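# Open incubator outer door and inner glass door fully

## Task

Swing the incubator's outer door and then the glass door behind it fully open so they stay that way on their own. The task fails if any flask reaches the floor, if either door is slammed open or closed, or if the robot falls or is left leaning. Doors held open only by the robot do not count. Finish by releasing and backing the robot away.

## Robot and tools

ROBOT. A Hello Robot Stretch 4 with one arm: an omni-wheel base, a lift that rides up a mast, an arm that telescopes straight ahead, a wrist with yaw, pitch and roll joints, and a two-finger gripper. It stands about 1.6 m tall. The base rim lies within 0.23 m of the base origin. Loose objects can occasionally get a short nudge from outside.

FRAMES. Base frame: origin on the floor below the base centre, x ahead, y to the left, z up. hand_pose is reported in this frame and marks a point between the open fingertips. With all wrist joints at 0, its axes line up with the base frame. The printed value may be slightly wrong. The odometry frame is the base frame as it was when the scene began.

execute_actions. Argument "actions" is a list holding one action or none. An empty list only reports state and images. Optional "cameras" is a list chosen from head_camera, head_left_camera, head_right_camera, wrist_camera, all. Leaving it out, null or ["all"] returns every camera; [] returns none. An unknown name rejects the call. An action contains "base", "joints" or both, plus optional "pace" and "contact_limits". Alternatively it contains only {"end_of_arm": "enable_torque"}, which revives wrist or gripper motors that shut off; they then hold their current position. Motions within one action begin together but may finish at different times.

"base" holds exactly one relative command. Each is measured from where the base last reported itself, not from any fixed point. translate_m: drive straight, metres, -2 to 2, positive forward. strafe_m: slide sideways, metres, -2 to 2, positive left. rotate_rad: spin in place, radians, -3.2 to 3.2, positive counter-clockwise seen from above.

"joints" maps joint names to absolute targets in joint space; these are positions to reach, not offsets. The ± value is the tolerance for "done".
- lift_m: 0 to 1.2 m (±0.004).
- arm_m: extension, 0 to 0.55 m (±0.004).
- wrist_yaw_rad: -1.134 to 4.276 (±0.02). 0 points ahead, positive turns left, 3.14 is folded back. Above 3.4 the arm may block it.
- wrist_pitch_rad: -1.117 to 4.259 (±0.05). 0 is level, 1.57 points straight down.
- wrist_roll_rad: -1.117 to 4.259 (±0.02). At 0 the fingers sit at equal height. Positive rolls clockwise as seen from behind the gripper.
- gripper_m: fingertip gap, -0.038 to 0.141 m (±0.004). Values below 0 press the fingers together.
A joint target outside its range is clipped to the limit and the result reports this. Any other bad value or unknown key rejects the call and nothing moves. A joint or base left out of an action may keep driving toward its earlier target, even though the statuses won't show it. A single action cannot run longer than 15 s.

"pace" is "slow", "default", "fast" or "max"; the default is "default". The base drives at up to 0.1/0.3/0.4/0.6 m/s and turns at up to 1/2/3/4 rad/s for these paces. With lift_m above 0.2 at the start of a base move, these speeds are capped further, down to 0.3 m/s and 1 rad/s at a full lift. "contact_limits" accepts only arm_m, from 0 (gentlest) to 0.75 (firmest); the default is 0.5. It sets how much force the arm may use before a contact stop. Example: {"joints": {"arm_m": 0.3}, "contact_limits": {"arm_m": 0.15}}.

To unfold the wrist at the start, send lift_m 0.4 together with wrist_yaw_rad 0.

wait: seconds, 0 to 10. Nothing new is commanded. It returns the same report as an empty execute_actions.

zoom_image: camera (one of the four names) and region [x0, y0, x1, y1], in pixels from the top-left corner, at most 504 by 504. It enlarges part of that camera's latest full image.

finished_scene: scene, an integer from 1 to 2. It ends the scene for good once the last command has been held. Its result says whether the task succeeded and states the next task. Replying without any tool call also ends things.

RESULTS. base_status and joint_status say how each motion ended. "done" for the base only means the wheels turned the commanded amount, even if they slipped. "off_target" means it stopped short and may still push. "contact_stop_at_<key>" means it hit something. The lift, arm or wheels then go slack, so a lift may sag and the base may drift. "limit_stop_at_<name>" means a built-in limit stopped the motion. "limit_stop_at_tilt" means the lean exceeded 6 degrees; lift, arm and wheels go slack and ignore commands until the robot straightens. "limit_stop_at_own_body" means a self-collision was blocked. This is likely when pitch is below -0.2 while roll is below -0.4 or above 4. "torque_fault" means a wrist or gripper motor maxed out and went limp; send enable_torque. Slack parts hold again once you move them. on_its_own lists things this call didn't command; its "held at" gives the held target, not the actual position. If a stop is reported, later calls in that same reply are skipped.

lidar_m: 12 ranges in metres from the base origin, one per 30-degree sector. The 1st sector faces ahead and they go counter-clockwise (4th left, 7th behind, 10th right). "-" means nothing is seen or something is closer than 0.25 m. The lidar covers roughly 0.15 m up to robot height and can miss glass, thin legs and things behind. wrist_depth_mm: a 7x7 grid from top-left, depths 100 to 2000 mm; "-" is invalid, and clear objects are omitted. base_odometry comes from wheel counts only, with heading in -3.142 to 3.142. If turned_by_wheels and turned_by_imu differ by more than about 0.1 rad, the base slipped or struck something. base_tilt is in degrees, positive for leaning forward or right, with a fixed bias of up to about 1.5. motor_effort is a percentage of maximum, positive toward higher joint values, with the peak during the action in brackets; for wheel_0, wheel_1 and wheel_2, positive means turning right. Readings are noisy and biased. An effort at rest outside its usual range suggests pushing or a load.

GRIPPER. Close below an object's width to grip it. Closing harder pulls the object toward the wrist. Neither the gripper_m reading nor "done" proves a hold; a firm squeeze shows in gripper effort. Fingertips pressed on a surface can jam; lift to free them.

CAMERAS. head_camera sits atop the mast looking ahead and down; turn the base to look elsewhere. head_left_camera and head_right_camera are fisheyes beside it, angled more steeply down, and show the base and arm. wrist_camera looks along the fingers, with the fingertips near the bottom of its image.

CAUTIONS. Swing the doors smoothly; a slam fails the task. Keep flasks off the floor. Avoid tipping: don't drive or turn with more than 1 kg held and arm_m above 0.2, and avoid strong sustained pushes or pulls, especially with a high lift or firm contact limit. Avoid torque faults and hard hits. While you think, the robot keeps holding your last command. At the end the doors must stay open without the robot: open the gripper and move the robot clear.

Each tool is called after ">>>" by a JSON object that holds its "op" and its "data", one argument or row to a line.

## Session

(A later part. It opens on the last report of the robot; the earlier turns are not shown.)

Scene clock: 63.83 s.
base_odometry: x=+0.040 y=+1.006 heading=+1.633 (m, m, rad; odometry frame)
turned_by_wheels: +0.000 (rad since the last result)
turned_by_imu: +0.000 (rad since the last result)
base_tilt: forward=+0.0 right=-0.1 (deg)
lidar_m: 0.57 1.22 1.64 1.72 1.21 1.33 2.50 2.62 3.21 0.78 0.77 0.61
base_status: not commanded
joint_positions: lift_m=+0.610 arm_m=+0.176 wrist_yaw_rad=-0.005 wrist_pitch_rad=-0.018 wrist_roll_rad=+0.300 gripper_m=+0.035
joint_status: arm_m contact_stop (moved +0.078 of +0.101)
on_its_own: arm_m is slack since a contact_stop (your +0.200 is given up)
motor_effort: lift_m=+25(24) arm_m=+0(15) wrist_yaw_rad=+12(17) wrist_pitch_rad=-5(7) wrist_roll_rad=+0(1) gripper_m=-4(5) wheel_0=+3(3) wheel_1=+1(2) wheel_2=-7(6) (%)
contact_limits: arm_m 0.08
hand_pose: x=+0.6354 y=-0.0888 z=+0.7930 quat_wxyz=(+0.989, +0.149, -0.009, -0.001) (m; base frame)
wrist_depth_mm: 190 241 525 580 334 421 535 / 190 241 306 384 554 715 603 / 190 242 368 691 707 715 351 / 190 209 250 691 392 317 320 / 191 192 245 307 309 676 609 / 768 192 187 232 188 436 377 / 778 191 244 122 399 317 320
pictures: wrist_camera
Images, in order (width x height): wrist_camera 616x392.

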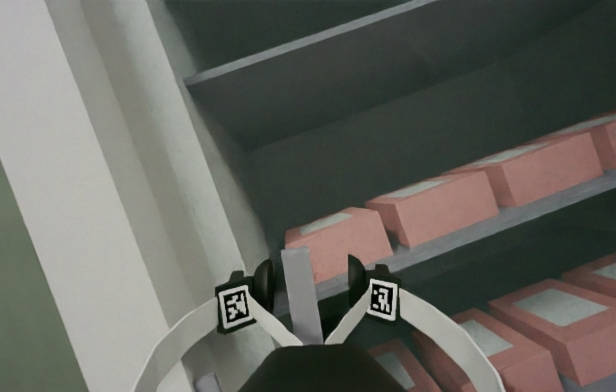

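>>> {"op": "execute_actions", "data": {
  "actions": [
    {"joints":{"gripper_m":-0.038,"arm_m":0.17,"lift_m":0.6}}
  ],
  "cameras": ["wrist_camera"]
}}

>>> {"op": "execute_actions", "data": {
  "actions": [
    {"joints":{"arm_m":0.06},"pace":"slow"}
  ],
  "cameras": []
}}

>>> {"op": "execute_actions", "data": {
  "actions": [
    {"joints":{"arm_m":0.0,"wrist_yaw_rad":-0.12},"pace":"slow"}
  ],
  "cameras": ["wrist_camera"]
}}

>>> {"op": "execute_actions", "data": {
  "actions": [
    {"base":{"translate_m":-0.09},"joints":{"wrist_yaw_rad":-0.33},"pace":"slow"}
  ],
  "cameras": ["head_camera","wrist_camera"]
}}

Scene clock: 66.17 s.
base_odometry: x=+0.040 y=+1.006 heading=+1.634 (m, m, rad; odometry frame)
turned_by_wheels: +0.001 (rad since the last result)
turned_by_imu: +0.001 (rad since the last result)
base_tilt: forward=-0.1 right=-0.1 (deg)
lidar_m: 0.55 1.25 1.65 1.69 1.22 1.28 2.53 2.64 3.19 0.77 0.74 0.62
base_status: not commanded
joint_positions: lift_m=+0.600 arm_m=+0.171 wrist_yaw_rad=+0.003 wrist_pitch_rad=-0.020 wrist_roll_rad=+0.300 gripper_m=-0.037
joint_status: all done
motor_effort: lift_m=+15(22) arm_m=-6(7) wrist_yaw_rad=-9(12) wrist_pitch_rad=+3(5) wrist_roll_rad=-1(0) gripper_m=-23(21) wheel_0=+2(3) wheel_1=+1(2) wheel_2=+1(7) (%)
hand_pose: x=+0.6307 y=-0.0867 z=+0.7845 quat_wxyz=(+0.989, +0.149, -0.010, +0.003) (m; base frame)
wrist_depth_mm: 195 247 535 559 336 439 544 / 195 246 306 404 580 723 615 / 195 232 330 699 707 723 324 / 195 202 249 699 338 317 477 / 778 196 248 310 312 691 597 / 778 197 180 200 178 415 368 / 778 196 218 130 387 319 320
pictures: wrist_camera
Images, in order (width x height): wrist_camera 616x392.

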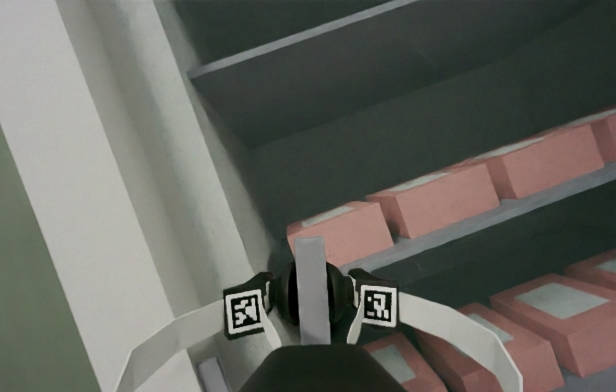

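Scene clock: 68.57 s.
base_odometry: x=+0.040 y=+1.006 heading=+1.632 (m, m, rad; odometry frame)
turned_by_wheels: -0.002 (rad since the last result)
turned_by_imu: -0.001 (rad since the last result)
base_tilt: forward=+0.0 right=+0.1 (deg)
lidar_m: 0.48 1.21 1.60 1.70 1.21 1.30 2.52 2.65 3.19 0.76 0.78 0.63
base_status: not commanded
joint_positions: lift_m=+0.600 arm_m=+0.062 wrist_yaw_rad=-0.016 wrist_pitch_rad=-0.022 wrist_roll_rad=+0.299 gripper_m=-0.037
joint_status: all done
on_its_own: wrist_yaw_rad is at rest, and its effort (+44) is outside its rest range (-13 to +13)
motor_effort: lift_m=+15(15) arm_m=-9(13) wrist_yaw_rad=+44(44) wrist_pitch_rad=+7(4) wrist_roll_rad=+2(2) gripper_m=-27(28) wheel_0=-10(10) wheel_1=-4(3) wheel_2=-3(3) (%)
hand_pose: x=+0.5195 y=-0.0920 z=+0.7850 quat_wxyz=(+0.989, +0.149, -0.012, -0.006) (m; base frame)
wrist_depth_mm: 303 355 544 654 759 455 525 / 866 312 661 512 574 732 585 / 878 304 418 809 831 788 452 / 878 304 357 820 433 442 654 / 866 306 357 415 831 750 504 / 866 891 179 201 177 442 445 / 866 878 306 120 430 436 647
pictures: none
No camera images: the call's "cameras" was empty. Leave "cameras" out to get every camera's image.

Scene clock: 70.40 s.
base_odometry: x=+0.040 y=+1.006 heading=+1.633 (m, m, rad; odometry frame)
turned_by_wheels: +0.000 (rad since the last result)
turned_by_imu: +0.001 (rad since the last result)
base_tilt: forward=+0.0 right=+0.0 (deg)
lidar_m: 0.48 1.23 1.59 1.72 1.23 1.30 2.52 2.63 3.21 0.78 0.75 0.43
base_status: not commanded
joint_positions: lift_m=+0.600 arm_m=+0.002 wrist_yaw_rad=-0.133 wrist_pitch_rad=-0.020 wrist_roll_rad=+0.299 gripper_m=-0.037
joint_status: all done
on_its_own: wrist_yaw_rad is at rest, and its effort (+34) is outside its rest range (-13 to +13)
motor_effort: lift_m=+15(15) arm_m=-9(10) wrist_yaw_rad=+34(42) wrist_pitch_rad=+4(7) wrist_roll_rad=+4(4) gripper_m=-28(30) wheel_0=-9(11) wheel_1=-2(3) wheel_2=-1(3) (%)
hand_pose: x=+0.4469 y=-0.1248 z=+0.7845 quat_wxyz=(+0.987, +0.148, -0.020, -0.064) (m; base frame)
wrist_depth_mm: 357 433 554 668 741 574 525 / 357 415 778 891 609 647 530 / 891 413 615 842 946 654 554 / 891 362 854 891 544 715 585 / 891 359 484 466 931 621 574 / 891 359 179 208 177 535 668 / 866 891 415 156 759 691 640
pictures: wrist_camera
Images, in order (width x height): wrist_camera 616x392.

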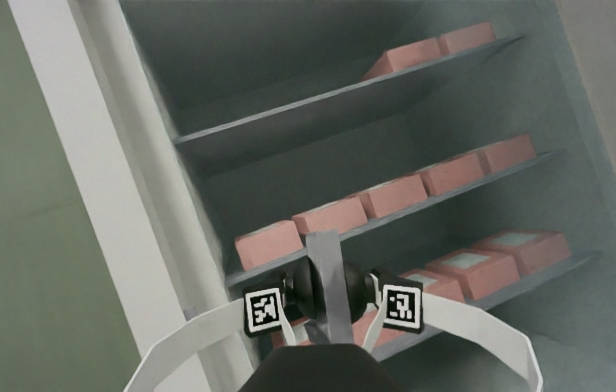

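Scene clock: 72.57 s.
base_odometry: x=+0.046 y=+0.916 heading=+1.633 (m, m, rad; odometry frame)
turned_by_wheels: +0.000 (rad since the last result)
turned_by_imu: +0.001 (rad since the last result)
base_tilt: forward=+0.1 right=-0.1 (deg)
lidar_m: 0.56 1.33 1.77 1.71 1.19 1.30 2.42 2.53 3.20 0.81 0.80 0.72
base_status: done
joint_positions: lift_m=+0.600 arm_m=+0.001 wrist_yaw_rad=-0.331 wrist_pitch_rad=-0.018 wrist_roll_rad=+0.300 gripper_m=-0.037
joint_status: all done
motor_effort: lift_m=+16(16) arm_m=-4(9) wrist_yaw_rad=+0(27) wrist_pitch_rad=-4(16) wrist_roll_rad=+1(4) gripper_m=-21(30) wheel_0=-1(10) wheel_1=+0(5) wheel_2=+0(7) (%)
hand_pose: x=+0.4161 y=-0.1763 z=+0.7836 quat_wxyz=(+0.975, +0.146, -0.033, -0.161) (m; base frame)
wrist_depth_mm: 473 521 585 676 691 603 525 / 477 640 788 891 715 627 544 / 430 878 976 931 778 676 564 / 427 615 991 1042 759 699 585 / 430 492 615 1008 788 715 609 / 891 488 179 196 178 715 634 / 891 424 569 120 831 683 676
pictures: head_camera, wrist_camera
Images, in order (width x height): head_camera 420x560, wrist_camera 616x392.

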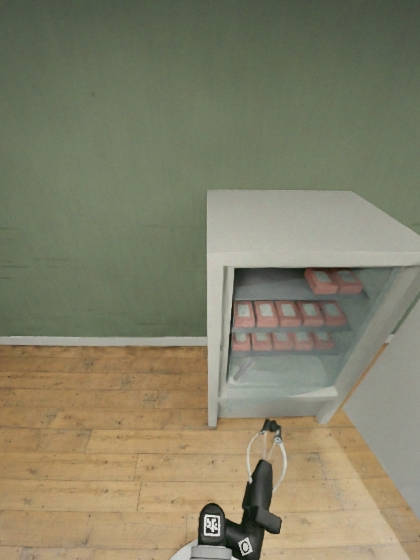

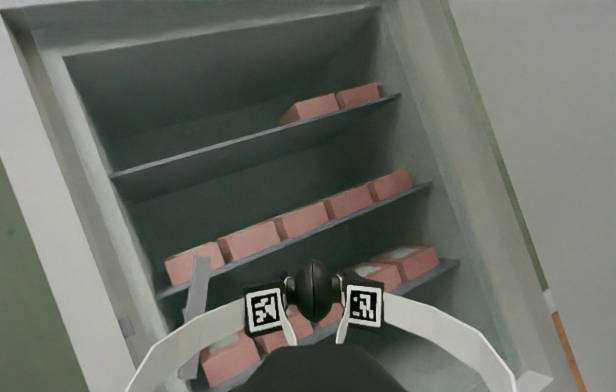

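>>> {"op": "execute_actions", "data": {
  "actions": [
    {"base":{"translate_m":-0.1}}
  ],
  "cameras": []
}}

>>> {"op": "execute_actions", "data": {
  "actions": [
    {"base":{"strafe_m":0.12},"joints":{"wrist_yaw_rad":0,"wrist_roll_rad":0,"gripper_m":0,"lift_m":0.68}}
  ],
  "cameras": []
}}

>>> {"op": "execute_actions", "data": {
  "actions": [
    {"joints":{"arm_m":0.2},"contact_limits":{"arm_m":0.15},"pace":"slow"}
  ],
  "cameras": ["head_camera","wrist_camera"]
}}

>>> {"op": "zoom_image", "data": {
  "camera": "head_camera",
  "region": [160,230,420,480]
}}

Scene clock: 75.40 s.
base_odometry: x=+0.052 y=+0.816 heading=+1.632 (m, m, rad; odometry frame)
turned_by_wheels: +0.000 (rad since the last result)
turned_by_imu: +0.001 (rad since the last result)
base_tilt: forward=-0.1 right=-0.1 (deg)
lidar_m: 0.77 1.41 1.82 1.69 1.09 1.28 2.31 2.44 3.19 0.83 0.84 0.82
base_status: done
joint_positions: lift_m=+0.600 arm_m=+0.001 wrist_yaw_rad=-0.330 wrist_pitch_rad=-0.018 wrist_roll_rad=+0.300 gripper_m=-0.037
joint_status: not commanded
motor_effort: lift_m=+16(16) arm_m=-4(4) wrist_yaw_rad=-1(0) wrist_pitch_rad=-6(4) wrist_roll_rad=+1(1) gripper_m=-22(22) wheel_0=-1(5) wheel_1=+1(7) wheel_2=-2(8) (%)
hand_pose: x=+0.4161 y=-0.1763 z=+0.7836 quat_wxyz=(+0.976, +0.146, -0.033, -0.161) (m; base frame)
wrist_depth_mm: 539 585 647 732 768 634 549 / 539 634 788 931 798 661 569 / 539 891 1060 976 798 691 585 / 991 654 1078 1138 820 715 615 / 991 580 778 1138 820 768 634 / 1008 554 179 196 177 778 661 / 976 521 668 120 842 759 683
pictures: none
No camera images: the call's "cameras" was empty. Leave "cameras" out to get every camera's image.

Scene clock: 76.97 s.
base_odometry: x=-0.068 y=+0.809 heading=+1.632 (m, m, rad; odometry frame)
turned_by_wheels: +0.000 (rad since the last result)
turned_by_imu: +0.001 (rad since the last result)
base_tilt: forward=+0.2 right=-0.1 (deg)
lidar_m: 0.75 1.43 1.69 1.59 1.02 1.11 2.32 2.44 3.26 0.94 0.95 0.80
base_status: done
joint_positions: lift_m=+0.680 arm_m=+0.001 wrist_yaw_rad=+0.000 wrist_pitch_rad=-0.017 wrist_roll_rad=+0.000 gripper_m=+0.000
joint_status: all done
motor_effort: lift_m=+25(24) arm_m=-4(4) wrist_yaw_rad=+0(1) wrist_pitch_rad=-4(6) wrist_roll_rad=-1(5) gripper_m=-7(22) wheel_0=+1(7) wheel_1=+0(7) wheel_2=-1(2) (%)
hand_pose: x=+0.4600 y=-0.0875 z=+0.8629 quat_wxyz=(+1.000, +0.000, -0.009, +0.000) (m; base frame)
wrist_depth_mm: 1098 1138 1138 554 564 574 585 / 1118 1138 1138 603 707 750 768 / 1118 1118 1160 609 1060 1078 759 / 1118 1138 1160 609 1078 1098 854 / 1118 1160 1160 615 723 691 750 / 1118 1138 1160 191 184 798 778 / 1138 1138 1160 120 683 683 820
pictures: none
No camera images: the call's "cameras" was empty. Leave "cameras" out to get every camera's image.

Scene clock: 80.27 s.
base_odometry: x=-0.068 y=+0.809 heading=+1.632 (m, m, rad; odometry frame)
turned_by_wheels: +0.000 (rad since the last result)
turned_by_imu: +0.001 (rad since the last result)
base_tilt: forward=+0.1 right=-0.2 (deg)
lidar_m: 0.77 1.42 1.67 1.59 1.01 1.10 2.34 2.46 3.21 0.96 0.94 0.82
base_status: not commanded
joint_positions: lift_m=+0.680 arm_m=+0.199 wrist_yaw_rad=+0.000 wrist_pitch_rad=-0.017 wrist_roll_rad=+0.000 gripper_m=+0.000
joint_status: all done
motor_effort: lift_m=+25(25) arm_m=+7(10) wrist_yaw_rad=-1(1) wrist_pitch_rad=-6(8) wrist_roll_rad=-1(1) gripper_m=-8(8) wheel_0=+1(1) wheel_1=+0(0) wheel_2=-1(1) (%)
contact_limits: arm_m 0.15
hand_pose: x=+0.6581 y=-0.0875 z=+0.8629 quat_wxyz=(+1.000, +0.000, -0.009, +0.000) (m; base frame)
wrist_depth_mm: 917 931 946 357 436 480 492 / 931 931 946 357 661 768 759 / 931 946 960 359 866 878 676 / 931 960 960 359 866 878 842 / 931 946 960 362 512 559 535 / 931 946 960 191 183 768 759 / 931 946 960 120 415 517 544
pictures: head_camera, wrist_camera
Images, in order (width x height): head_camera 420x560, wrist_camera 616x392.

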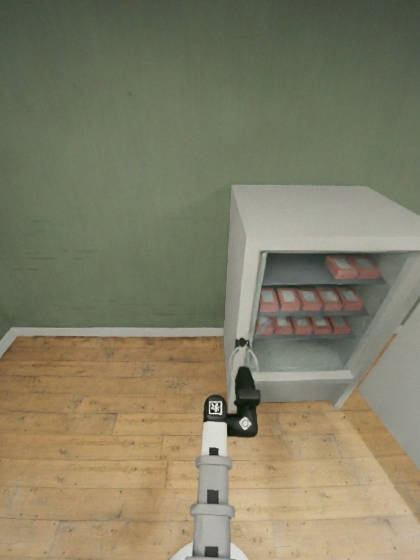

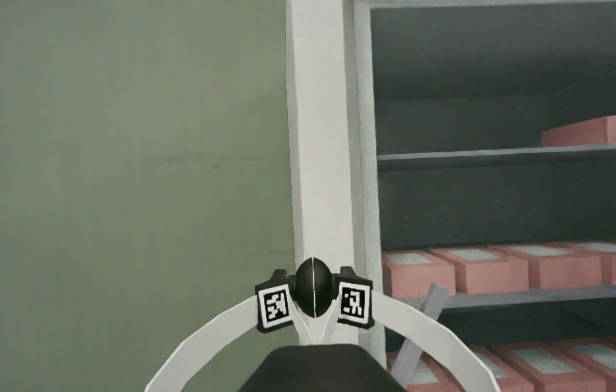

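Region (160, 230, 420, 480) of head_camera's 420x560 image, scaled by 1.938, with more detail than that image has; it fills the top 485 rows of this view, and the rest is white.

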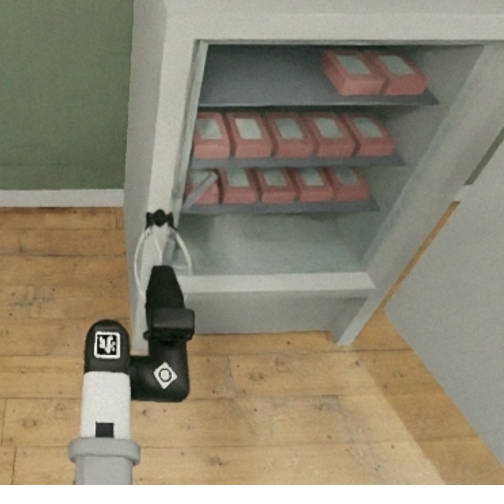

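>>> {"op": "execute_actions", "data": {
  "actions": [
    {"base":{"strafe_m":-0.125},"joints":{"arm_m":0.0,"lift_m":0.6,"wrist_roll_rad":0.55,"gripper_m":0.035}}
  ],
  "cameras": []
}}

>>> {"op": "execute_actions", "data": {
  "actions": [
    {"base":{"translate_m":0.24},"joints":{"arm_m":0.05}}
  ],
  "cameras": ["wrist_camera"]
}}

Scene clock: 83.50 s.
base_odometry: x=+0.057 y=+0.817 heading=+1.632 (m, m, rad; odometry frame)
turned_by_wheels: +0.000 (rad since the last result)
turned_by_imu: +0.001 (rad since the last result)
base_tilt: forward=+0.1 right=-0.2 (deg)
lidar_m: 0.74 1.41 1.84 1.69 1.12 1.28 2.34 2.45 3.18 0.83 0.82 0.82
base_status: done
joint_positions: lift_m=+0.600 arm_m=+0.001 wrist_yaw_rad=+0.000 wrist_pitch_rad=-0.017 wrist_roll_rad=+0.550 gripper_m=+0.035
joint_status: all done
motor_effort: lift_m=+15(23) arm_m=-7(6) wrist_yaw_rad=-2(1) wrist_pitch_rad=-7(7) wrist_roll_rad=+1(6) gripper_m=-5(7) wheel_0=+0(9) wheel_1=+1(8) wheel_2=-1(0) (%)
hand_pose: x=+0.4606 y=-0.0875 z=+0.7835 quat_wxyz=(+0.962, +0.271, -0.008, +0.002) (m; base frame)
wrist_depth_mm: 1138 559 609 788 820 691 609 / 1138 585 759 1078 991 741 647 / 1138 1160 647 1060 1078 878 691 / 1138 1138 609 1060 1078 707 768 / 1138 1138 609 609 715 991 809 / 1138 1160 193 569 189 798 661 / 1118 1138 1160 123 788 627 603
pictures: none
No camera images: the call's "cameras" was empty. Leave "cameras" out to get every camera's image.

Scene clock: 85.73 s.
base_odometry: x=+0.042 y=+1.056 heading=+1.633 (m, m, rad; odometry frame)
turned_by_wheels: +0.000 (rad since the last result)
turned_by_imu: +0.000 (rad since the last result)
base_tilt: forward=-0.1 right=-0.2 (deg)
lidar_m: 0.52 1.18 1.58 1.72 1.28 1.30 2.59 2.70 3.21 0.77 0.76 0.56
base_status: done
joint_positions: lift_m=+0.600 arm_m=+0.049 wrist_yaw_rad=+0.000 wrist_pitch_rad=-0.017 wrist_roll_rad=+0.550 gripper_m=+0.035
joint_status: all done
motor_effort: lift_m=+15(15) arm_m=+7(6) wrist_yaw_rad=-2(1) wrist_pitch_rad=-6(6) wrist_roll_rad=+0(0) gripper_m=-5(6) wheel_0=+1(6) wheel_1=+1(5) wheel_2=+2(8) (%)
hand_pose: x=+0.5082 y=-0.0875 z=+0.7835 quat_wxyz=(+0.962, +0.271, -0.008, +0.002) (m; base frame)
wrist_depth_mm: 317 442 569 676 521 668 512 / 267 336 654 492 788 707 399 / 266 320 469 768 788 394 661 / 267 281 392 768 389 778 462 / 854 268 322 379 778 466 399 / 842 268 193 282 189 392 615 / 842 854 270 123 387 377 554
pictures: wrist_camera
Images, in order (width x height): wrist_camera 616x392.

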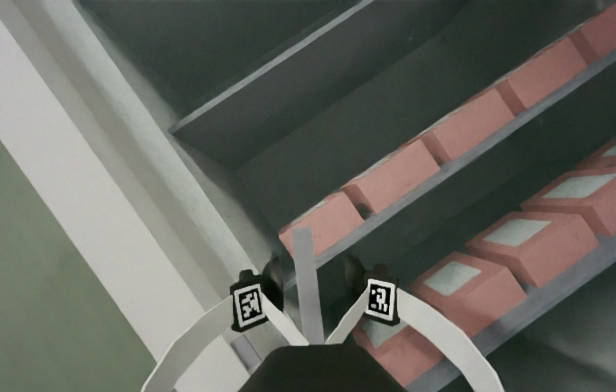

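>>> {"op": "execute_actions", "data": {
  "actions": [
    {"joints":{"arm_m":0.16},"pace":"slow","contact_limits":{"arm_m":0.08}}
  ],
  "cameras": ["wrist_camera"]
}}

Scene clock: 87.90 s.
base_odometry: x=+0.042 y=+1.056 heading=+1.632 (m, m, rad; odometry frame)
turned_by_wheels: +0.000 (rad since the last result)
turned_by_imu: +0.001 (rad since the last result)
base_tilt: forward=-0.1 right=+0.0 (deg)
lidar_m: 0.53 1.15 1.54 1.71 1.26 1.32 2.57 2.70 3.19 0.76 0.76 0.53
base_status: not commanded
joint_positions: lift_m=+0.600 arm_m=+0.126 wrist_yaw_rad=-0.004 wrist_pitch_rad=-0.018 wrist_roll_rad=+0.550 gripper_m=+0.035
joint_status: arm_m contact_stop (moved +0.078 of +0.111)
on_its_own: arm_m is slack since a contact_stop (your +0.160 is given up)
motor_effort: lift_m=+15(15) arm_m=+0(14) wrist_yaw_rad=+10(18) wrist_pitch_rad=-4(5) wrist_roll_rad=+1(1) gripper_m=-4(6) wheel_0=+4(4) wheel_1=+3(3) wheel_2=-6(6) (%)
contact_limits: arm_m 0.08
hand_pose: x=+0.5854 y=-0.0887 z=+0.7838 quat_wxyz=(+0.962, +0.271, -0.009, +0.000) (m; base frame)
wrist_depth_mm: 241 445 544 336 525 661 525 / 241 312 327 500 715 707 322 / 224 244 469 699 715 319 634 / 191 243 433 691 314 715 554 / 191 236 254 306 668 554 362 / 191 197 189 226 188 345 319 / 768 192 244 122 351 312 310
pictures: wrist_camera
Images, in order (width x height): wrist_camera 616x392.

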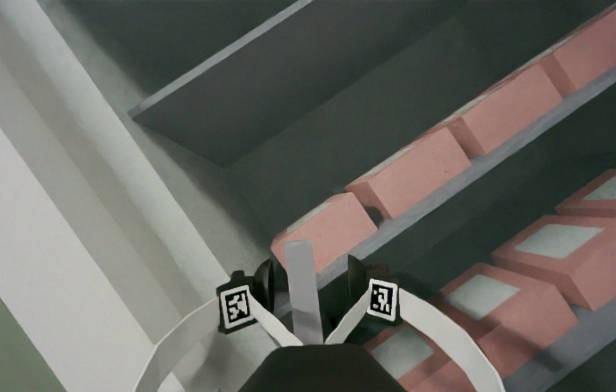

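Grip a bit lower on the lever, then pull as in scene 1.

>>> {"op": "execute_actions", "data": {
  "actions": [
    {"joints":{"lift_m":0.585,"arm_m":0.123},"pace":"slow"}
  ],
  "cameras": []
}}

>>> {"op": "execute_actions", "data": {
  "actions": [
    {"joints":{"gripper_m":-0.038}}
  ],
  "cameras": ["wrist_camera"]
}}

>>> {"op": "execute_actions", "data": {
  "actions": [
    {"joints":{"arm_m":0.0},"pace":"slow"}
  ],
  "cameras": []
}}

>>> {"op": "execute_actions", "data": {
  "actions": [
    {"base":{"translate_m":-0.08},"joints":{"wrist_yaw_rad":-0.15},"pace":"slow"}
  ],
  "cameras": ["wrist_camera"]
}}

>>> {"op": "execute_actions", "data": {
  "actions": [
    {"base":{"translate_m":-0.08},"joints":{"wrist_yaw_rad":-0.36},"pace":"slow"}
  ],
  "cameras": ["head_camera","wrist_camera"]
}}

Scene clock: 89.83 s.
base_odometry: x=+0.042 y=+1.056 heading=+1.633 (m, m, rad; odometry frame)
turned_by_wheels: +0.000 (rad since the last result)
turned_by_imu: +0.001 (rad since the last result)
base_tilt: forward=-0.1 right=-0.1 (deg)
lidar_m: 0.52 1.16 1.56 1.71 1.28 1.29 2.55 2.68 3.16 0.76 0.76 0.56
base_status: not commanded
joint_positions: lift_m=+0.586 arm_m=+0.124 wrist_yaw_rad=-0.003 wrist_pitch_rad=-0.030 wrist_roll_rad=+0.551 gripper_m=+0.035
joint_status: all done
on_its_own: wrist_pitch_rad is at rest, and its effort (+32) is outside its rest range (-23 to +23)
motor_effort: lift_m=+11(15) arm_m=-4(5) wrist_yaw_rad=+8(11) wrist_pitch_rad=+32(31) wrist_roll_rad=-3(2) gripper_m=-7(6) wheel_0=+3(4) wheel_1=+3(3) wheel_2=-5(6) (%)
hand_pose: x=+0.5827 y=-0.0884 z=+0.7727 quat_wxyz=(+0.962, +0.272, -0.015, +0.002) (m; base frame)
wrist_depth_mm: 249 445 539 342 521 661 517 / 248 306 334 500 715 707 327 / 225 249 473 707 707 322 640 / 196 247 433 699 315 707 559 / 195 238 248 309 691 554 355 / 195 198 187 211 189 340 317 / 778 195 246 120 338 310 314
pictures: none
No camera images: the call's "cameras" was empty. Leave "cameras" out to get every camera's image.

Scene clock: 91.27 s.
base_odometry: x=+0.042 y=+1.056 heading=+1.633 (m, m, rad; odometry frame)
turned_by_wheels: +0.001 (rad since the last result)
turned_by_imu: +0.001 (rad since the last result)
base_tilt: forward=+0.0 right=+0.0 (deg)
lidar_m: 0.52 1.15 1.56 1.72 1.27 1.30 2.58 2.69 3.16 0.74 0.75 0.56
base_status: not commanded
joint_positions: lift_m=+0.586 arm_m=+0.124 wrist_yaw_rad=+0.005 wrist_pitch_rad=-0.026 wrist_roll_rad=+0.550 gripper_m=-0.037
joint_status: all done
on_its_own: wrist_yaw_rad is at rest, and its effort (-17) is outside its rest range (-13 to +13)
motor_effort: lift_m=+13(13) arm_m=-4(4) wrist_yaw_rad=-17(22) wrist_pitch_rad=+17(34) wrist_roll_rad=-1(2) gripper_m=-22(23) wheel_0=+4(4) wheel_1=+2(3) wheel_2=+3(5) (%)
hand_pose: x=+0.5834 y=-0.0860 z=+0.7712 quat_wxyz=(+0.962, +0.272, -0.012, +0.006) (m; base frame)
wrist_depth_mm: 246 445 525 349 539 676 521 / 245 289 342 521 707 676 319 / 214 247 480 699 699 315 654 / 195 246 384 691 312 707 535 / 194 225 247 300 699 544 349 / 194 195 178 194 179 329 315 / 788 193 236 123 336 306 310
pictures: wrist_camera
Images, in order (width x height): wrist_camera 616x392.

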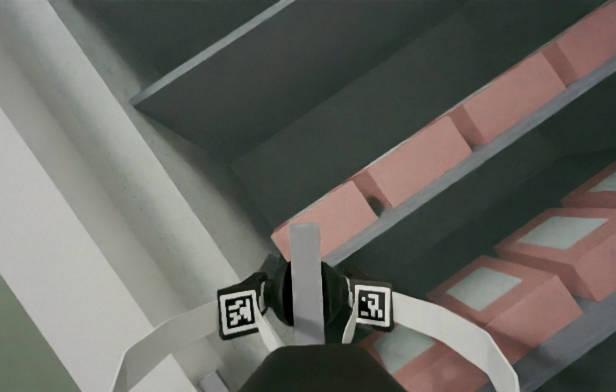

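Scene clock: 93.77 s.
base_odometry: x=+0.042 y=+1.056 heading=+1.631 (m, m, rad; odometry frame)
turned_by_wheels: -0.002 (rad since the last result)
turned_by_imu: -0.002 (rad since the last result)
base_tilt: forward=+0.0 right=+0.0 (deg)
lidar_m: 0.42 1.20 1.55 1.70 1.25 1.30 2.57 2.67 3.17 0.75 0.76 0.58
base_status: not commanded
joint_positions: lift_m=+0.586 arm_m=+0.002 wrist_yaw_rad=-0.021 wrist_pitch_rad=-0.029 wrist_roll_rad=+0.550 gripper_m=-0.037
joint_status: all done
on_its_own: wrist_yaw_rad is at rest, and its effort (+58) is outside its rest range (-13 to +13); wrist_pitch_rad is at rest, and its effort (+28) is outside its rest range (-23 to +23)
motor_effort: lift_m=+13(13) arm_m=-9(5) wrist_yaw_rad=+58(57) wrist_pitch_rad=+28(26) wrist_roll_rad=+0(2) gripper_m=-27(28) wheel_0=-11(11) wheel_1=-1(2) wheel_2=-3(3) (%)
hand_pose: x=+0.4591 y=-0.0934 z=+0.7721 quat_wxyz=(+0.962, +0.271, -0.017, -0.006) (m; base frame)
wrist_depth_mm: 368 449 569 741 530 634 496 / 317 445 732 525 854 661 521 / 315 368 508 831 854 699 621 / 891 325 549 820 473 820 469 / 891 315 370 216 831 462 462 / 878 878 179 200 181 433 661 / 878 878 315 154 433 627 554
pictures: none
No camera images: the call's "cameras" was empty. Leave "cameras" out to get every camera's image.

Scene clock: 95.83 s.
base_odometry: x=+0.047 y=+0.976 heading=+1.631 (m, m, rad; odometry frame)
turned_by_wheels: +0.000 (rad since the last result)
turned_by_imu: +0.000 (rad since the last result)
base_tilt: forward=+0.0 right=-0.1 (deg)
lidar_m: 0.56 1.25 1.65 1.70 1.18 1.31 2.50 2.61 3.18 0.77 0.79 0.65
base_status: done
joint_positions: lift_m=+0.585 arm_m=+0.001 wrist_yaw_rad=-0.151 wrist_pitch_rad=-0.018 wrist_roll_rad=+0.550 gripper_m=-0.037
joint_status: all done
motor_effort: lift_m=+15(15) arm_m=-4(10) wrist_yaw_rad=-1(51) wrist_pitch_rad=-6(25) wrist_roll_rad=+1(3) gripper_m=-21(29) wheel_0=-1(15) wheel_1=+0(5) wheel_2=+0(7) (%)
hand_pose: x=+0.4437 y=-0.1297 z=+0.7687 quat_wxyz=(+0.960, +0.270, -0.029, -0.070) (m; base frame)
wrist_depth_mm: 442 473 603 778 615 569 530 / 439 580 788 699 809 615 554 / 387 549 654 946 707 683 574 / 389 445 904 917 976 627 615 / 917 389 517 554 627 798 707 / 917 392 402 198 180 768 640 / 891 904 394 125 768 597 535
pictures: wrist_camera
Images, in order (width x height): wrist_camera 616x392.

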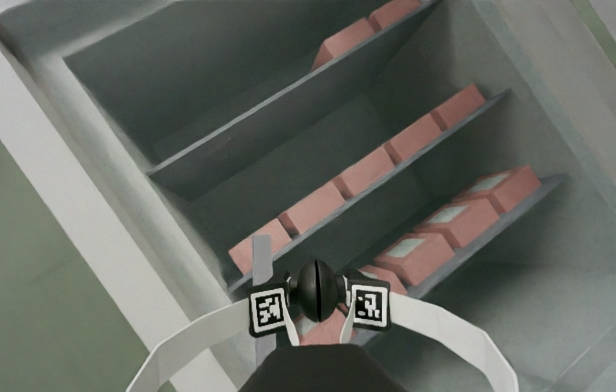

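Scene clock: 97.90 s.
base_odometry: x=+0.052 y=+0.897 heading=+1.631 (m, m, rad; odometry frame)
turned_by_wheels: +0.000 (rad since the last result)
turned_by_imu: +0.001 (rad since the last result)
base_tilt: forward=+0.0 right=-0.1 (deg)
lidar_m: 0.67 1.34 1.77 1.71 1.17 1.30 2.42 2.53 3.18 0.80 0.79 0.73
base_status: done
joint_positions: lift_m=+0.585 arm_m=+0.001 wrist_yaw_rad=-0.359 wrist_pitch_rad=-0.017 wrist_roll_rad=+0.550 gripper_m=-0.037
joint_status: all done
motor_effort: lift_m=+15(15) arm_m=-4(4) wrist_yaw_rad=-4(6) wrist_pitch_rad=-6(5) wrist_roll_rad=+1(2) gripper_m=-22(21) wheel_0=-2(5) wheel_1=-1(3) wheel_2=+1(5) (%)
hand_pose: x=+0.4108 y=-0.1833 z=+0.7687 quat_wxyz=(+0.947, +0.266, -0.057, -0.170) (m; base frame)
wrist_depth_mm: 512 554 640 732 661 569 508 / 517 597 809 788 715 609 535 / 564 788 960 904 732 647 564 / 500 891 1008 1060 809 715 603 / 449 854 960 1060 768 741 647 / 436 504 473 198 179 750 707 / 878 442 603 125 778 647 723
pictures: head_camera, wrist_camera
Images, in order (width x height): head_camera 420x560, wrist_camera 616x392.

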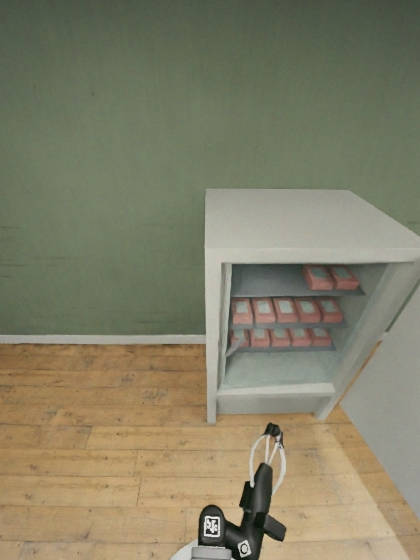

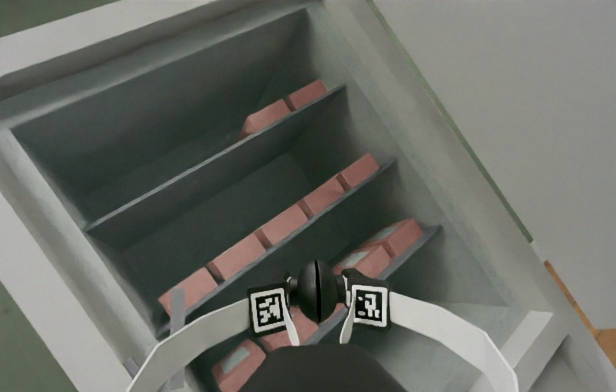

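>>> {"op": "execute_actions", "data": {
  "actions": [
    {"base":{"strafe_m":0.012},"joints":{"wrist_yaw_rad":0,"gripper_m":0.035,"lift_m":0.59}}
  ],
  "cameras": []
}}

>>> {"op": "execute_actions", "data": {
  "actions": [
    {"joints":{"arm_m":0.2}}
  ],
  "cameras": ["wrist_camera"]
}}

Scene clock: 100.97 s.
base_odometry: x=+0.040 y=+0.896 heading=+1.631 (m, m, rad; odometry frame)
turned_by_wheels: +0.000 (rad since the last result)
turned_by_imu: +0.001 (rad since the last result)
base_tilt: forward=+0.1 right=-0.1 (deg)
lidar_m: 0.68 1.33 1.75 1.68 1.17 1.27 2.41 2.51 3.19 0.82 0.80 0.73
base_status: done
joint_positions: lift_m=+0.590 arm_m=+0.001 wrist_yaw_rad=-0.001 wrist_pitch_rad=-0.017 wrist_roll_rad=+0.550 gripper_m=+0.035
joint_status: all done
motor_effort: lift_m=+25(27) arm_m=-4(4) wrist_yaw_rad=+0(3) wrist_pitch_rad=-8(4) wrist_roll_rad=+0(1) gripper_m=-5(22) wheel_0=+0(6) wheel_1=+0(7) wheel_2=+0(1) (%)
hand_pose: x=+0.4600 y=-0.0876 z=+0.7729 quat_wxyz=(+0.962, +0.271, -0.008, +0.002) (m; base frame)
wrist_depth_mm: 1060 521 591 809 668 699 564 / 1060 473 778 917 1008 634 621 / 1060 525 564 991 991 878 634 / 1078 1078 525 976 991 647 741 / 1060 1078 477 530 654 904 788 / 1042 1078 194 488 189 778 640 / 1042 1060 1078 123 768 609 554
pictures: none
No camera images: the call's "cameras" was empty. Leave "cameras" out to get every camera's image.

Scene clock: 102.67 s.
base_odometry: x=+0.040 y=+0.896 heading=+1.631 (m, m, rad; odometry frame)
turned_by_wheels: +0.000 (rad since the last result)
turned_by_imu: +0.001 (rad since the last result)
base_tilt: forward=+0.0 right=-0.1 (deg)
lidar_m: 0.70 1.34 1.75 1.72 1.11 1.28 2.42 2.51 3.22 0.84 0.81 0.74
base_status: not commanded
joint_positions: lift_m=+0.590 arm_m=+0.199 wrist_yaw_rad=+0.000 wrist_pitch_rad=-0.017 wrist_roll_rad=+0.550 gripper_m=+0.035
joint_status: all done
motor_effort: lift_m=+25(25) arm_m=+7(5) wrist_yaw_rad=-2(0) wrist_pitch_rad=-6(5) wrist_roll_rad=+0(0) gripper_m=-6(5) wheel_0=+0(0) wheel_1=+0(0) wheel_2=+0(0) (%)
hand_pose: x=+0.6581 y=-0.0874 z=+0.7728 quat_wxyz=(+0.962, +0.271, -0.008, +0.002) (m; base frame)
wrist_depth_mm: 306 445 597 508 569 691 421 / 277 329 500 544 798 421 569 / 276 329 484 788 469 768 668 / 866 277 332 778 488 759 436 / 866 278 330 368 759 433 407 / 866 866 193 271 189 402 621 / 854 866 279 123 397 585 539
pictures: wrist_camera
Images, in order (width x height): wrist_camera 616x392.

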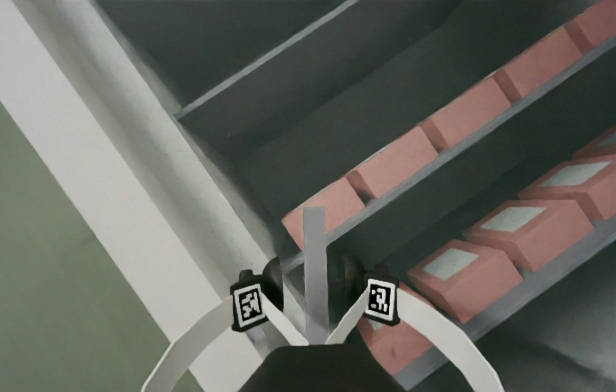

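Centered. Extend to contact, grip.

>>> {"op": "execute_actions", "data": {
  "actions": [
    {"joints":{"arm_m":0.283},"pace":"slow","contact_limits":{"arm_m":0.1}}
  ],
  "cameras": ["wrist_camera"]
}}

Scene clock: 107.07 s.
base_odometry: x=+0.040 y=+0.896 heading=+1.631 (m, m, rad; odometry frame)
turned_by_wheels: +0.000 (rad since the last result)
turned_by_imu: +0.001 (rad since the last result)
base_tilt: forward=+0.1 right=-0.2 (deg)
lidar_m: 0.67 1.31 1.76 1.67 1.16 1.30 2.43 2.49 3.21 0.81 0.83 0.73
base_status: not commanded
joint_positions: lift_m=+0.590 arm_m=+0.282 wrist_yaw_rad=+0.000 wrist_pitch_rad=-0.017 wrist_roll_rad=+0.550 gripper_m=+0.035
joint_status: all done
motor_effort: lift_m=+25(25) arm_m=+8(7) wrist_yaw_rad=-1(1) wrist_pitch_rad=-6(9) wrist_roll_rad=+1(1) gripper_m=-4(5) wheel_0=+0(0) wheel_1=+0(0) wheel_2=-1(1) (%)
contact_limits: arm_m 0.1
hand_pose: x=+0.7409 y=-0.0875 z=+0.7728 quat_wxyz=(+0.962, +0.271, -0.008, +0.002) (m; base frame)
wrist_depth_mm: 245 449 535 355 569 683 445 / 244 279 345 549 715 340 324 / 198 247 488 707 707 320 661 / 195 247 343 699 317 715 436 / 195 208 249 297 699 430 345 / 195 196 194 213 189 330 322 / 778 196 202 123 327 309 504
pictures: wrist_camera
Images, in order (width x height): wrist_camera 616x392.

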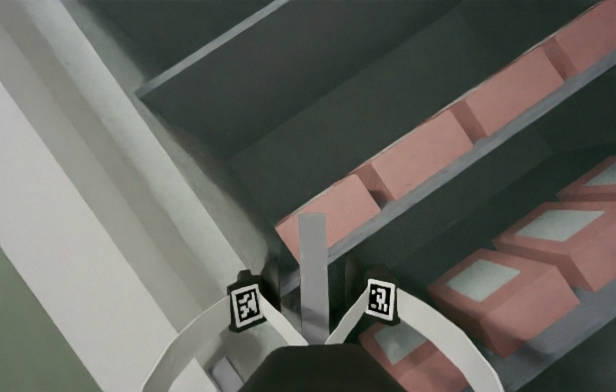

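>>> {"op": "execute_actions", "data": {
  "actions": [
    {"joints":{"arm_m":0.29,"gripper_m":-0.038}}
  ],
  "cameras": ["wrist_camera"]
}}

>>> {"op": "execute_actions", "data": {
  "actions": [
    {"base":{"strafe_m":0.034},"joints":{"arm_m":0.23,"wrist_yaw_rad":-0.15},"pace":"slow"}
  ],
  "cameras": []
}}

>>> {"op": "execute_actions", "data": {
  "actions": [
    {"base":{"strafe_m":0.024},"joints":{"arm_m":0.178,"wrist_yaw_rad":-0.3},"pace":"slow"}
  ],
  "cameras": ["wrist_camera"]
}}

>>> {"op": "execute_actions", "data": {
  "actions": [
    {"base":{"strafe_m":0.013},"joints":{"arm_m":0.133,"wrist_yaw_rad":-0.45},"pace":"slow"}
  ],
  "cameras": ["head_camera","wrist_camera"]
}}

Scene clock: 109.47 s.
base_odometry: x=+0.040 y=+0.896 heading=+1.631 (m, m, rad; odometry frame)
turned_by_wheels: +0.000 (rad since the last result)
turned_by_imu: +0.001 (rad since the last result)
base_tilt: forward=-0.1 right=-0.1 (deg)
lidar_m: 0.70 1.34 1.79 1.70 1.18 1.30 2.40 2.54 3.22 0.81 0.79 0.74
base_status: not commanded
joint_positions: lift_m=+0.590 arm_m=+0.289 wrist_yaw_rad=+0.000 wrist_pitch_rad=-0.018 wrist_roll_rad=+0.550 gripper_m=-0.037
joint_status: all done
motor_effort: lift_m=+24(25) arm_m=+6(15) wrist_yaw_rad=+0(12) wrist_pitch_rad=-1(7) wrist_roll_rad=-2(0) gripper_m=-22(24) wheel_0=+2(5) wheel_1=+0(2) wheel_2=+0(7) (%)
hand_pose: x=+0.7482 y=-0.0876 z=+0.7732 quat_wxyz=(+0.962, +0.272, -0.009, +0.002) (m; base frame)
wrist_depth_mm: 238 445 508 353 564 676 462 / 238 273 343 539 707 370 317 / 201 240 496 699 699 312 661 / 188 239 351 691 309 715 436 / 187 211 242 298 699 508 343 / 188 189 179 197 179 317 314 / 768 189 214 120 330 309 312
pictures: wrist_camera
Images, in order (width x height): wrist_camera 616x392.

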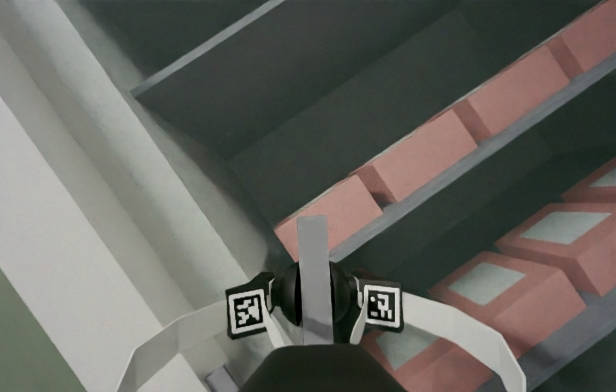

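Scene clock: 111.30 s.
base_odometry: x=+0.006 y=+0.894 heading=+1.630 (m, m, rad; odometry frame)
turned_by_wheels: -0.001 (rad since the last result)
turned_by_imu: +0.000 (rad since the last result)
base_tilt: forward=-0.1 right=+0.0 (deg)
lidar_m: 0.66 1.33 1.79 1.68 1.10 1.23 2.40 2.50 3.24 0.86 0.86 0.74
base_status: done
joint_positions: lift_m=+0.590 arm_m=+0.231 wrist_yaw_rad=-0.159 wrist_pitch_rad=-0.022 wrist_roll_rad=+0.550 gripper_m=-0.037
joint_status: all done
on_its_own: wrist_yaw_rad is at rest, and its effort (+24) is outside its rest range (-13 to +13)
motor_effort: lift_m=+24(24) arm_m=-8(10) wrist_yaw_rad=+24(63) wrist_pitch_rad=+6(15) wrist_roll_rad=+0(0) gripper_m=-26(27) wheel_0=-11(10) wheel_1=-1(11) wheel_2=-4(9) (%)
hand_pose: x=+0.6733 y=-0.1320 z=+0.7743 quat_wxyz=(+0.960, +0.270, -0.032, -0.073) (m; base frame)
wrist_depth_mm: 304 459 580 691 539 603 488 / 298 559 634 517 831 539 508 / 249 307 500 798 820 654 580 / 245 301 750 768 410 768 462 / 244 254 373 364 798 452 442 / 768 247 179 201 179 407 647 / 768 241 257 124 389 399 544
pictures: none
No camera images: the call's "cameras" was empty. Leave "cameras" out to get every camera's image.

Scene clock: 113.03 s.
base_odometry: x=-0.017 y=+0.892 heading=+1.628 (m, m, rad; odometry frame)
turned_by_wheels: -0.002 (rad since the last result)
turned_by_imu: -0.002 (rad since the last result)
base_tilt: forward=+0.0 right=-0.1 (deg)
lidar_m: 0.66 1.32 1.75 1.64 1.12 1.19 2.41 2.53 3.25 0.87 0.87 0.63
base_status: done
joint_positions: lift_m=+0.590 arm_m=+0.180 wrist_yaw_rad=-0.314 wrist_pitch_rad=-0.024 wrist_roll_rad=+0.549 gripper_m=-0.037
joint_status: all done
on_its_own: wrist_yaw_rad is at rest, and its effort (+39) is outside its rest range (-13 to +13)
motor_effort: lift_m=+23(24) arm_m=-10(12) wrist_yaw_rad=+39(40) wrist_pitch_rad=+12(13) wrist_roll_rad=+3(3) gripper_m=-30(30) wheel_0=-14(13) wheel_1=-5(5) wheel_2=-6(6) (%)
hand_pose: x=+0.5979 y=-0.1722 z=+0.7748 quat_wxyz=(+0.951, +0.266, -0.054, -0.147) (m; base frame)
wrist_depth_mm: 382 452 580 741 615 569 544 / 362 564 759 603 723 591 554 / 351 715 559 931 788 615 569 / 298 424 820 878 854 661 585 / 293 355 788 224 809 559 640 / 759 301 178 205 176 699 654 / 768 287 357 154 715 627 544
pictures: wrist_camera
Images, in order (width x height): wrist_camera 616x392.

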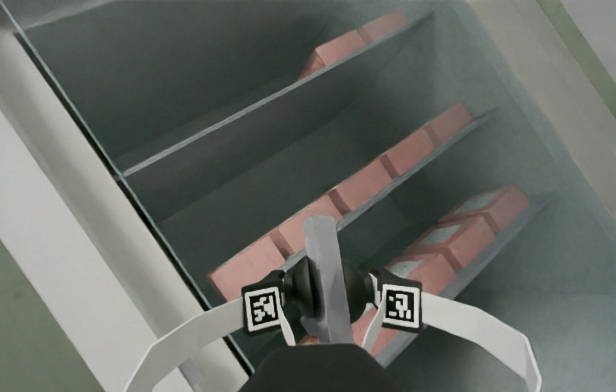

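Scene clock: 114.67 s.
base_odometry: x=-0.030 y=+0.892 heading=+1.628 (m, m, rad; odometry frame)
turned_by_wheels: +0.000 (rad since the last result)
turned_by_imu: +0.000 (rad since the last result)
base_tilt: forward=+0.0 right=+0.0 (deg)
lidar_m: 0.70 1.32 1.74 1.63 1.12 1.14 2.42 2.51 3.25 0.87 0.88 0.73
base_status: done
joint_positions: lift_m=+0.590 arm_m=+0.134 wrist_yaw_rad=-0.451 wrist_pitch_rad=-0.017 wrist_roll_rad=+0.550 gripper_m=-0.037
joint_status: all done
motor_effort: lift_m=+23(23) arm_m=-7(8) wrist_yaw_rad=+0(38) wrist_pitch_rad=-8(13) wrist_roll_rad=+0(4) gripper_m=-21(30) wheel_0=-1(18) wheel_1=-2(2) wheel_2=-1(5) (%)
hand_pose: x=+0.5267 y=-0.2043 z=+0.7730 quat_wxyz=(+0.939, +0.263, -0.069, -0.213) (m; base frame)
wrist_depth_mm: 427 484 591 732 668 585 535 / 462 580 788 683 691 654 554 / 525 759 788 904 723 668 585 / 389 580 917 976 798 683 621 / 334 798 854 946 676 723 668 / 329 394 379 196 177 750 668 / 768 332 554 122 778 597 603
pictures: head_camera, wrist_camera
Images, in order (width x height): head_camera 420x560, wrist_camera 616x392.

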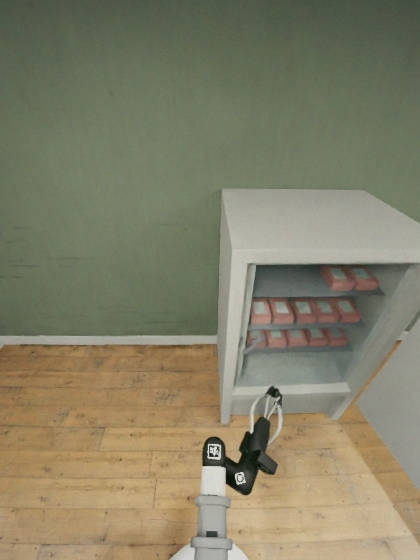

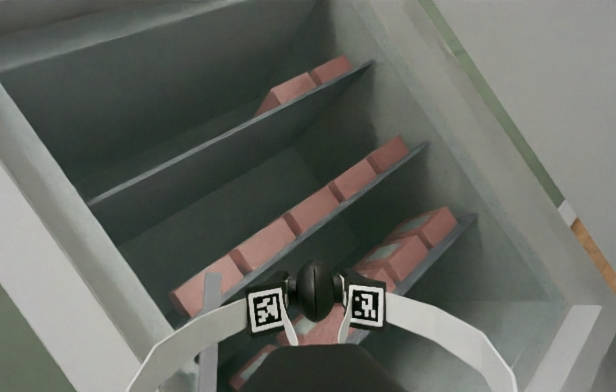

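>>> {"op": "execute_actions", "data": {
  "actions": [
    {"base":{"strafe_m":-0.07},"joints":{"arm_m":0.0}}
  ],
  "cameras": []
}}

>>> {"op": "execute_actions", "data": {
  "actions": [
    {"joints":{"wrist_yaw_rad":0,"gripper_m":0.035,"lift_m":0.58}}
  ],
  "cameras": []
}}

>>> {"op": "execute_actions", "data": {
  "actions": [
    {"joints":{"arm_m":0.2}}
  ],
  "cameras": ["wrist_camera"]
}}

Scene clock: 118.20 s.
base_odometry: x=+0.039 y=+0.896 heading=+1.628 (m, m, rad; odometry frame)
turned_by_wheels: +0.000 (rad since the last result)
turned_by_imu: +0.001 (rad since the last result)
base_tilt: forward=+0.1 right=-0.1 (deg)
lidar_m: 0.70 1.33 1.77 1.69 1.18 1.25 2.41 2.51 3.23 0.82 0.82 0.73
base_status: done
joint_positions: lift_m=+0.590 arm_m=+0.001 wrist_yaw_rad=-0.450 wrist_pitch_rad=-0.017 wrist_roll_rad=+0.550 gripper_m=-0.037
joint_status: all done
motor_effort: lift_m=+23(23) arm_m=-7(6) wrist_yaw_rad=-1(0) wrist_pitch_rad=-7(6) wrist_roll_rad=+0(1) gripper_m=-21(21) wheel_0=+1(8) wheel_1=+1(7) wheel_2=-1(2) (%)
hand_pose: x=+0.3938 y=-0.2042 z=+0.7730 quat_wxyz=(+0.939, +0.263, -0.069, -0.212) (m; base frame)
wrist_depth_mm: 1078 591 668 750 647 569 512 / 521 603 788 778 691 603 539 / 574 778 946 820 750 640 569 / 723 931 1042 931 768 676 603 / 488 917 991 1025 788 741 634 / 473 768 564 197 178 759 676 / 424 480 676 122 788 683 946
pictures: none
No camera images: the call's "cameras" was empty. Leave "cameras" out to get every camera's image.

Scene clock: 119.63 s.
base_odometry: x=+0.039 y=+0.896 heading=+1.628 (m, m, rad; odometry frame)
turned_by_wheels: +0.000 (rad since the last result)
turned_by_imu: +0.000 (rad since the last result)
base_tilt: forward=-0.1 right=-0.1 (deg)
lidar_m: 0.69 1.36 1.74 1.70 1.17 1.28 2.42 2.52 3.19 0.83 0.82 0.72
base_status: not commanded
joint_positions: lift_m=+0.580 arm_m=+0.001 wrist_yaw_rad=-0.001 wrist_pitch_rad=-0.017 wrist_roll_rad=+0.550 gripper_m=+0.035
joint_status: all done
motor_effort: lift_m=+15(21) arm_m=-7(7) wrist_yaw_rad=+0(6) wrist_pitch_rad=-4(7) wrist_roll_rad=+0(0) gripper_m=-5(19) wheel_0=+1(1) wheel_1=+1(1) wheel_2=-1(1) (%)
hand_pose: x=+0.4605 y=-0.0876 z=+0.7636 quat_wxyz=(+0.962, +0.271, -0.008, +0.002) (m; base frame)
wrist_depth_mm: 1060 525 609 842 654 699 564 / 1060 488 798 788 1008 707 621 / 1042 477 559 991 707 878 627 / 1042 1078 525 976 1008 627 750 / 1060 1060 477 530 615 931 768 / 1042 1060 194 500 189 759 627 / 1060 1060 1078 123 750 591 554
pictures: none
No camera images: the call's "cameras" was empty. Leave "cameras" out to get every camera's image.

Scene clock: 121.33 s.
base_odometry: x=+0.039 y=+0.896 heading=+1.628 (m, m, rad; odometry frame)
turned_by_wheels: +0.000 (rad since the last result)
turned_by_imu: +0.001 (rad since the last result)
base_tilt: forward=+0.1 right=-0.2 (deg)
lidar_m: 0.68 1.33 1.77 1.71 1.16 1.26 2.43 2.50 3.20 0.82 0.83 0.73
base_status: not commanded
joint_positions: lift_m=+0.580 arm_m=+0.199 wrist_yaw_rad=+0.000 wrist_pitch_rad=-0.017 wrist_roll_rad=+0.550 gripper_m=+0.035
joint_status: all done
motor_effort: lift_m=+15(15) arm_m=+7(10) wrist_yaw_rad=-2(0) wrist_pitch_rad=-6(6) wrist_roll_rad=+0(0) gripper_m=-6(4) wheel_0=+1(1) wheel_1=+0(0) wheel_2=-1(1) (%)
hand_pose: x=+0.6581 y=-0.0874 z=+0.7636 quat_wxyz=(+0.962, +0.271, -0.008, +0.002) (m; base frame)
wrist_depth_mm: 312 462 609 442 609 691 415 / 276 329 439 585 798 413 580 / 277 329 521 778 407 809 661 / 854 278 332 397 798 732 421 / 866 279 330 407 732 421 407 / 854 866 193 276 189 404 621 / 854 866 281 123 397 591 530
pictures: wrist_camera
Images, in order (width x height): wrist_camera 616x392.

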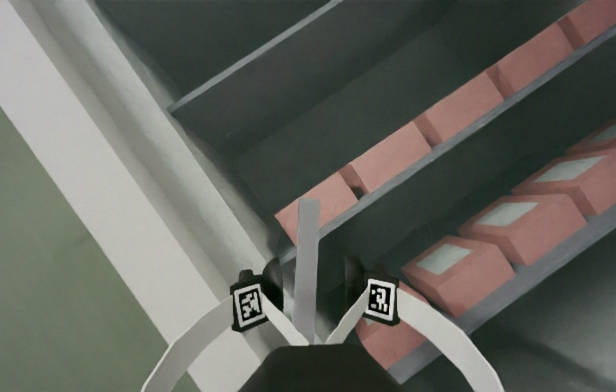

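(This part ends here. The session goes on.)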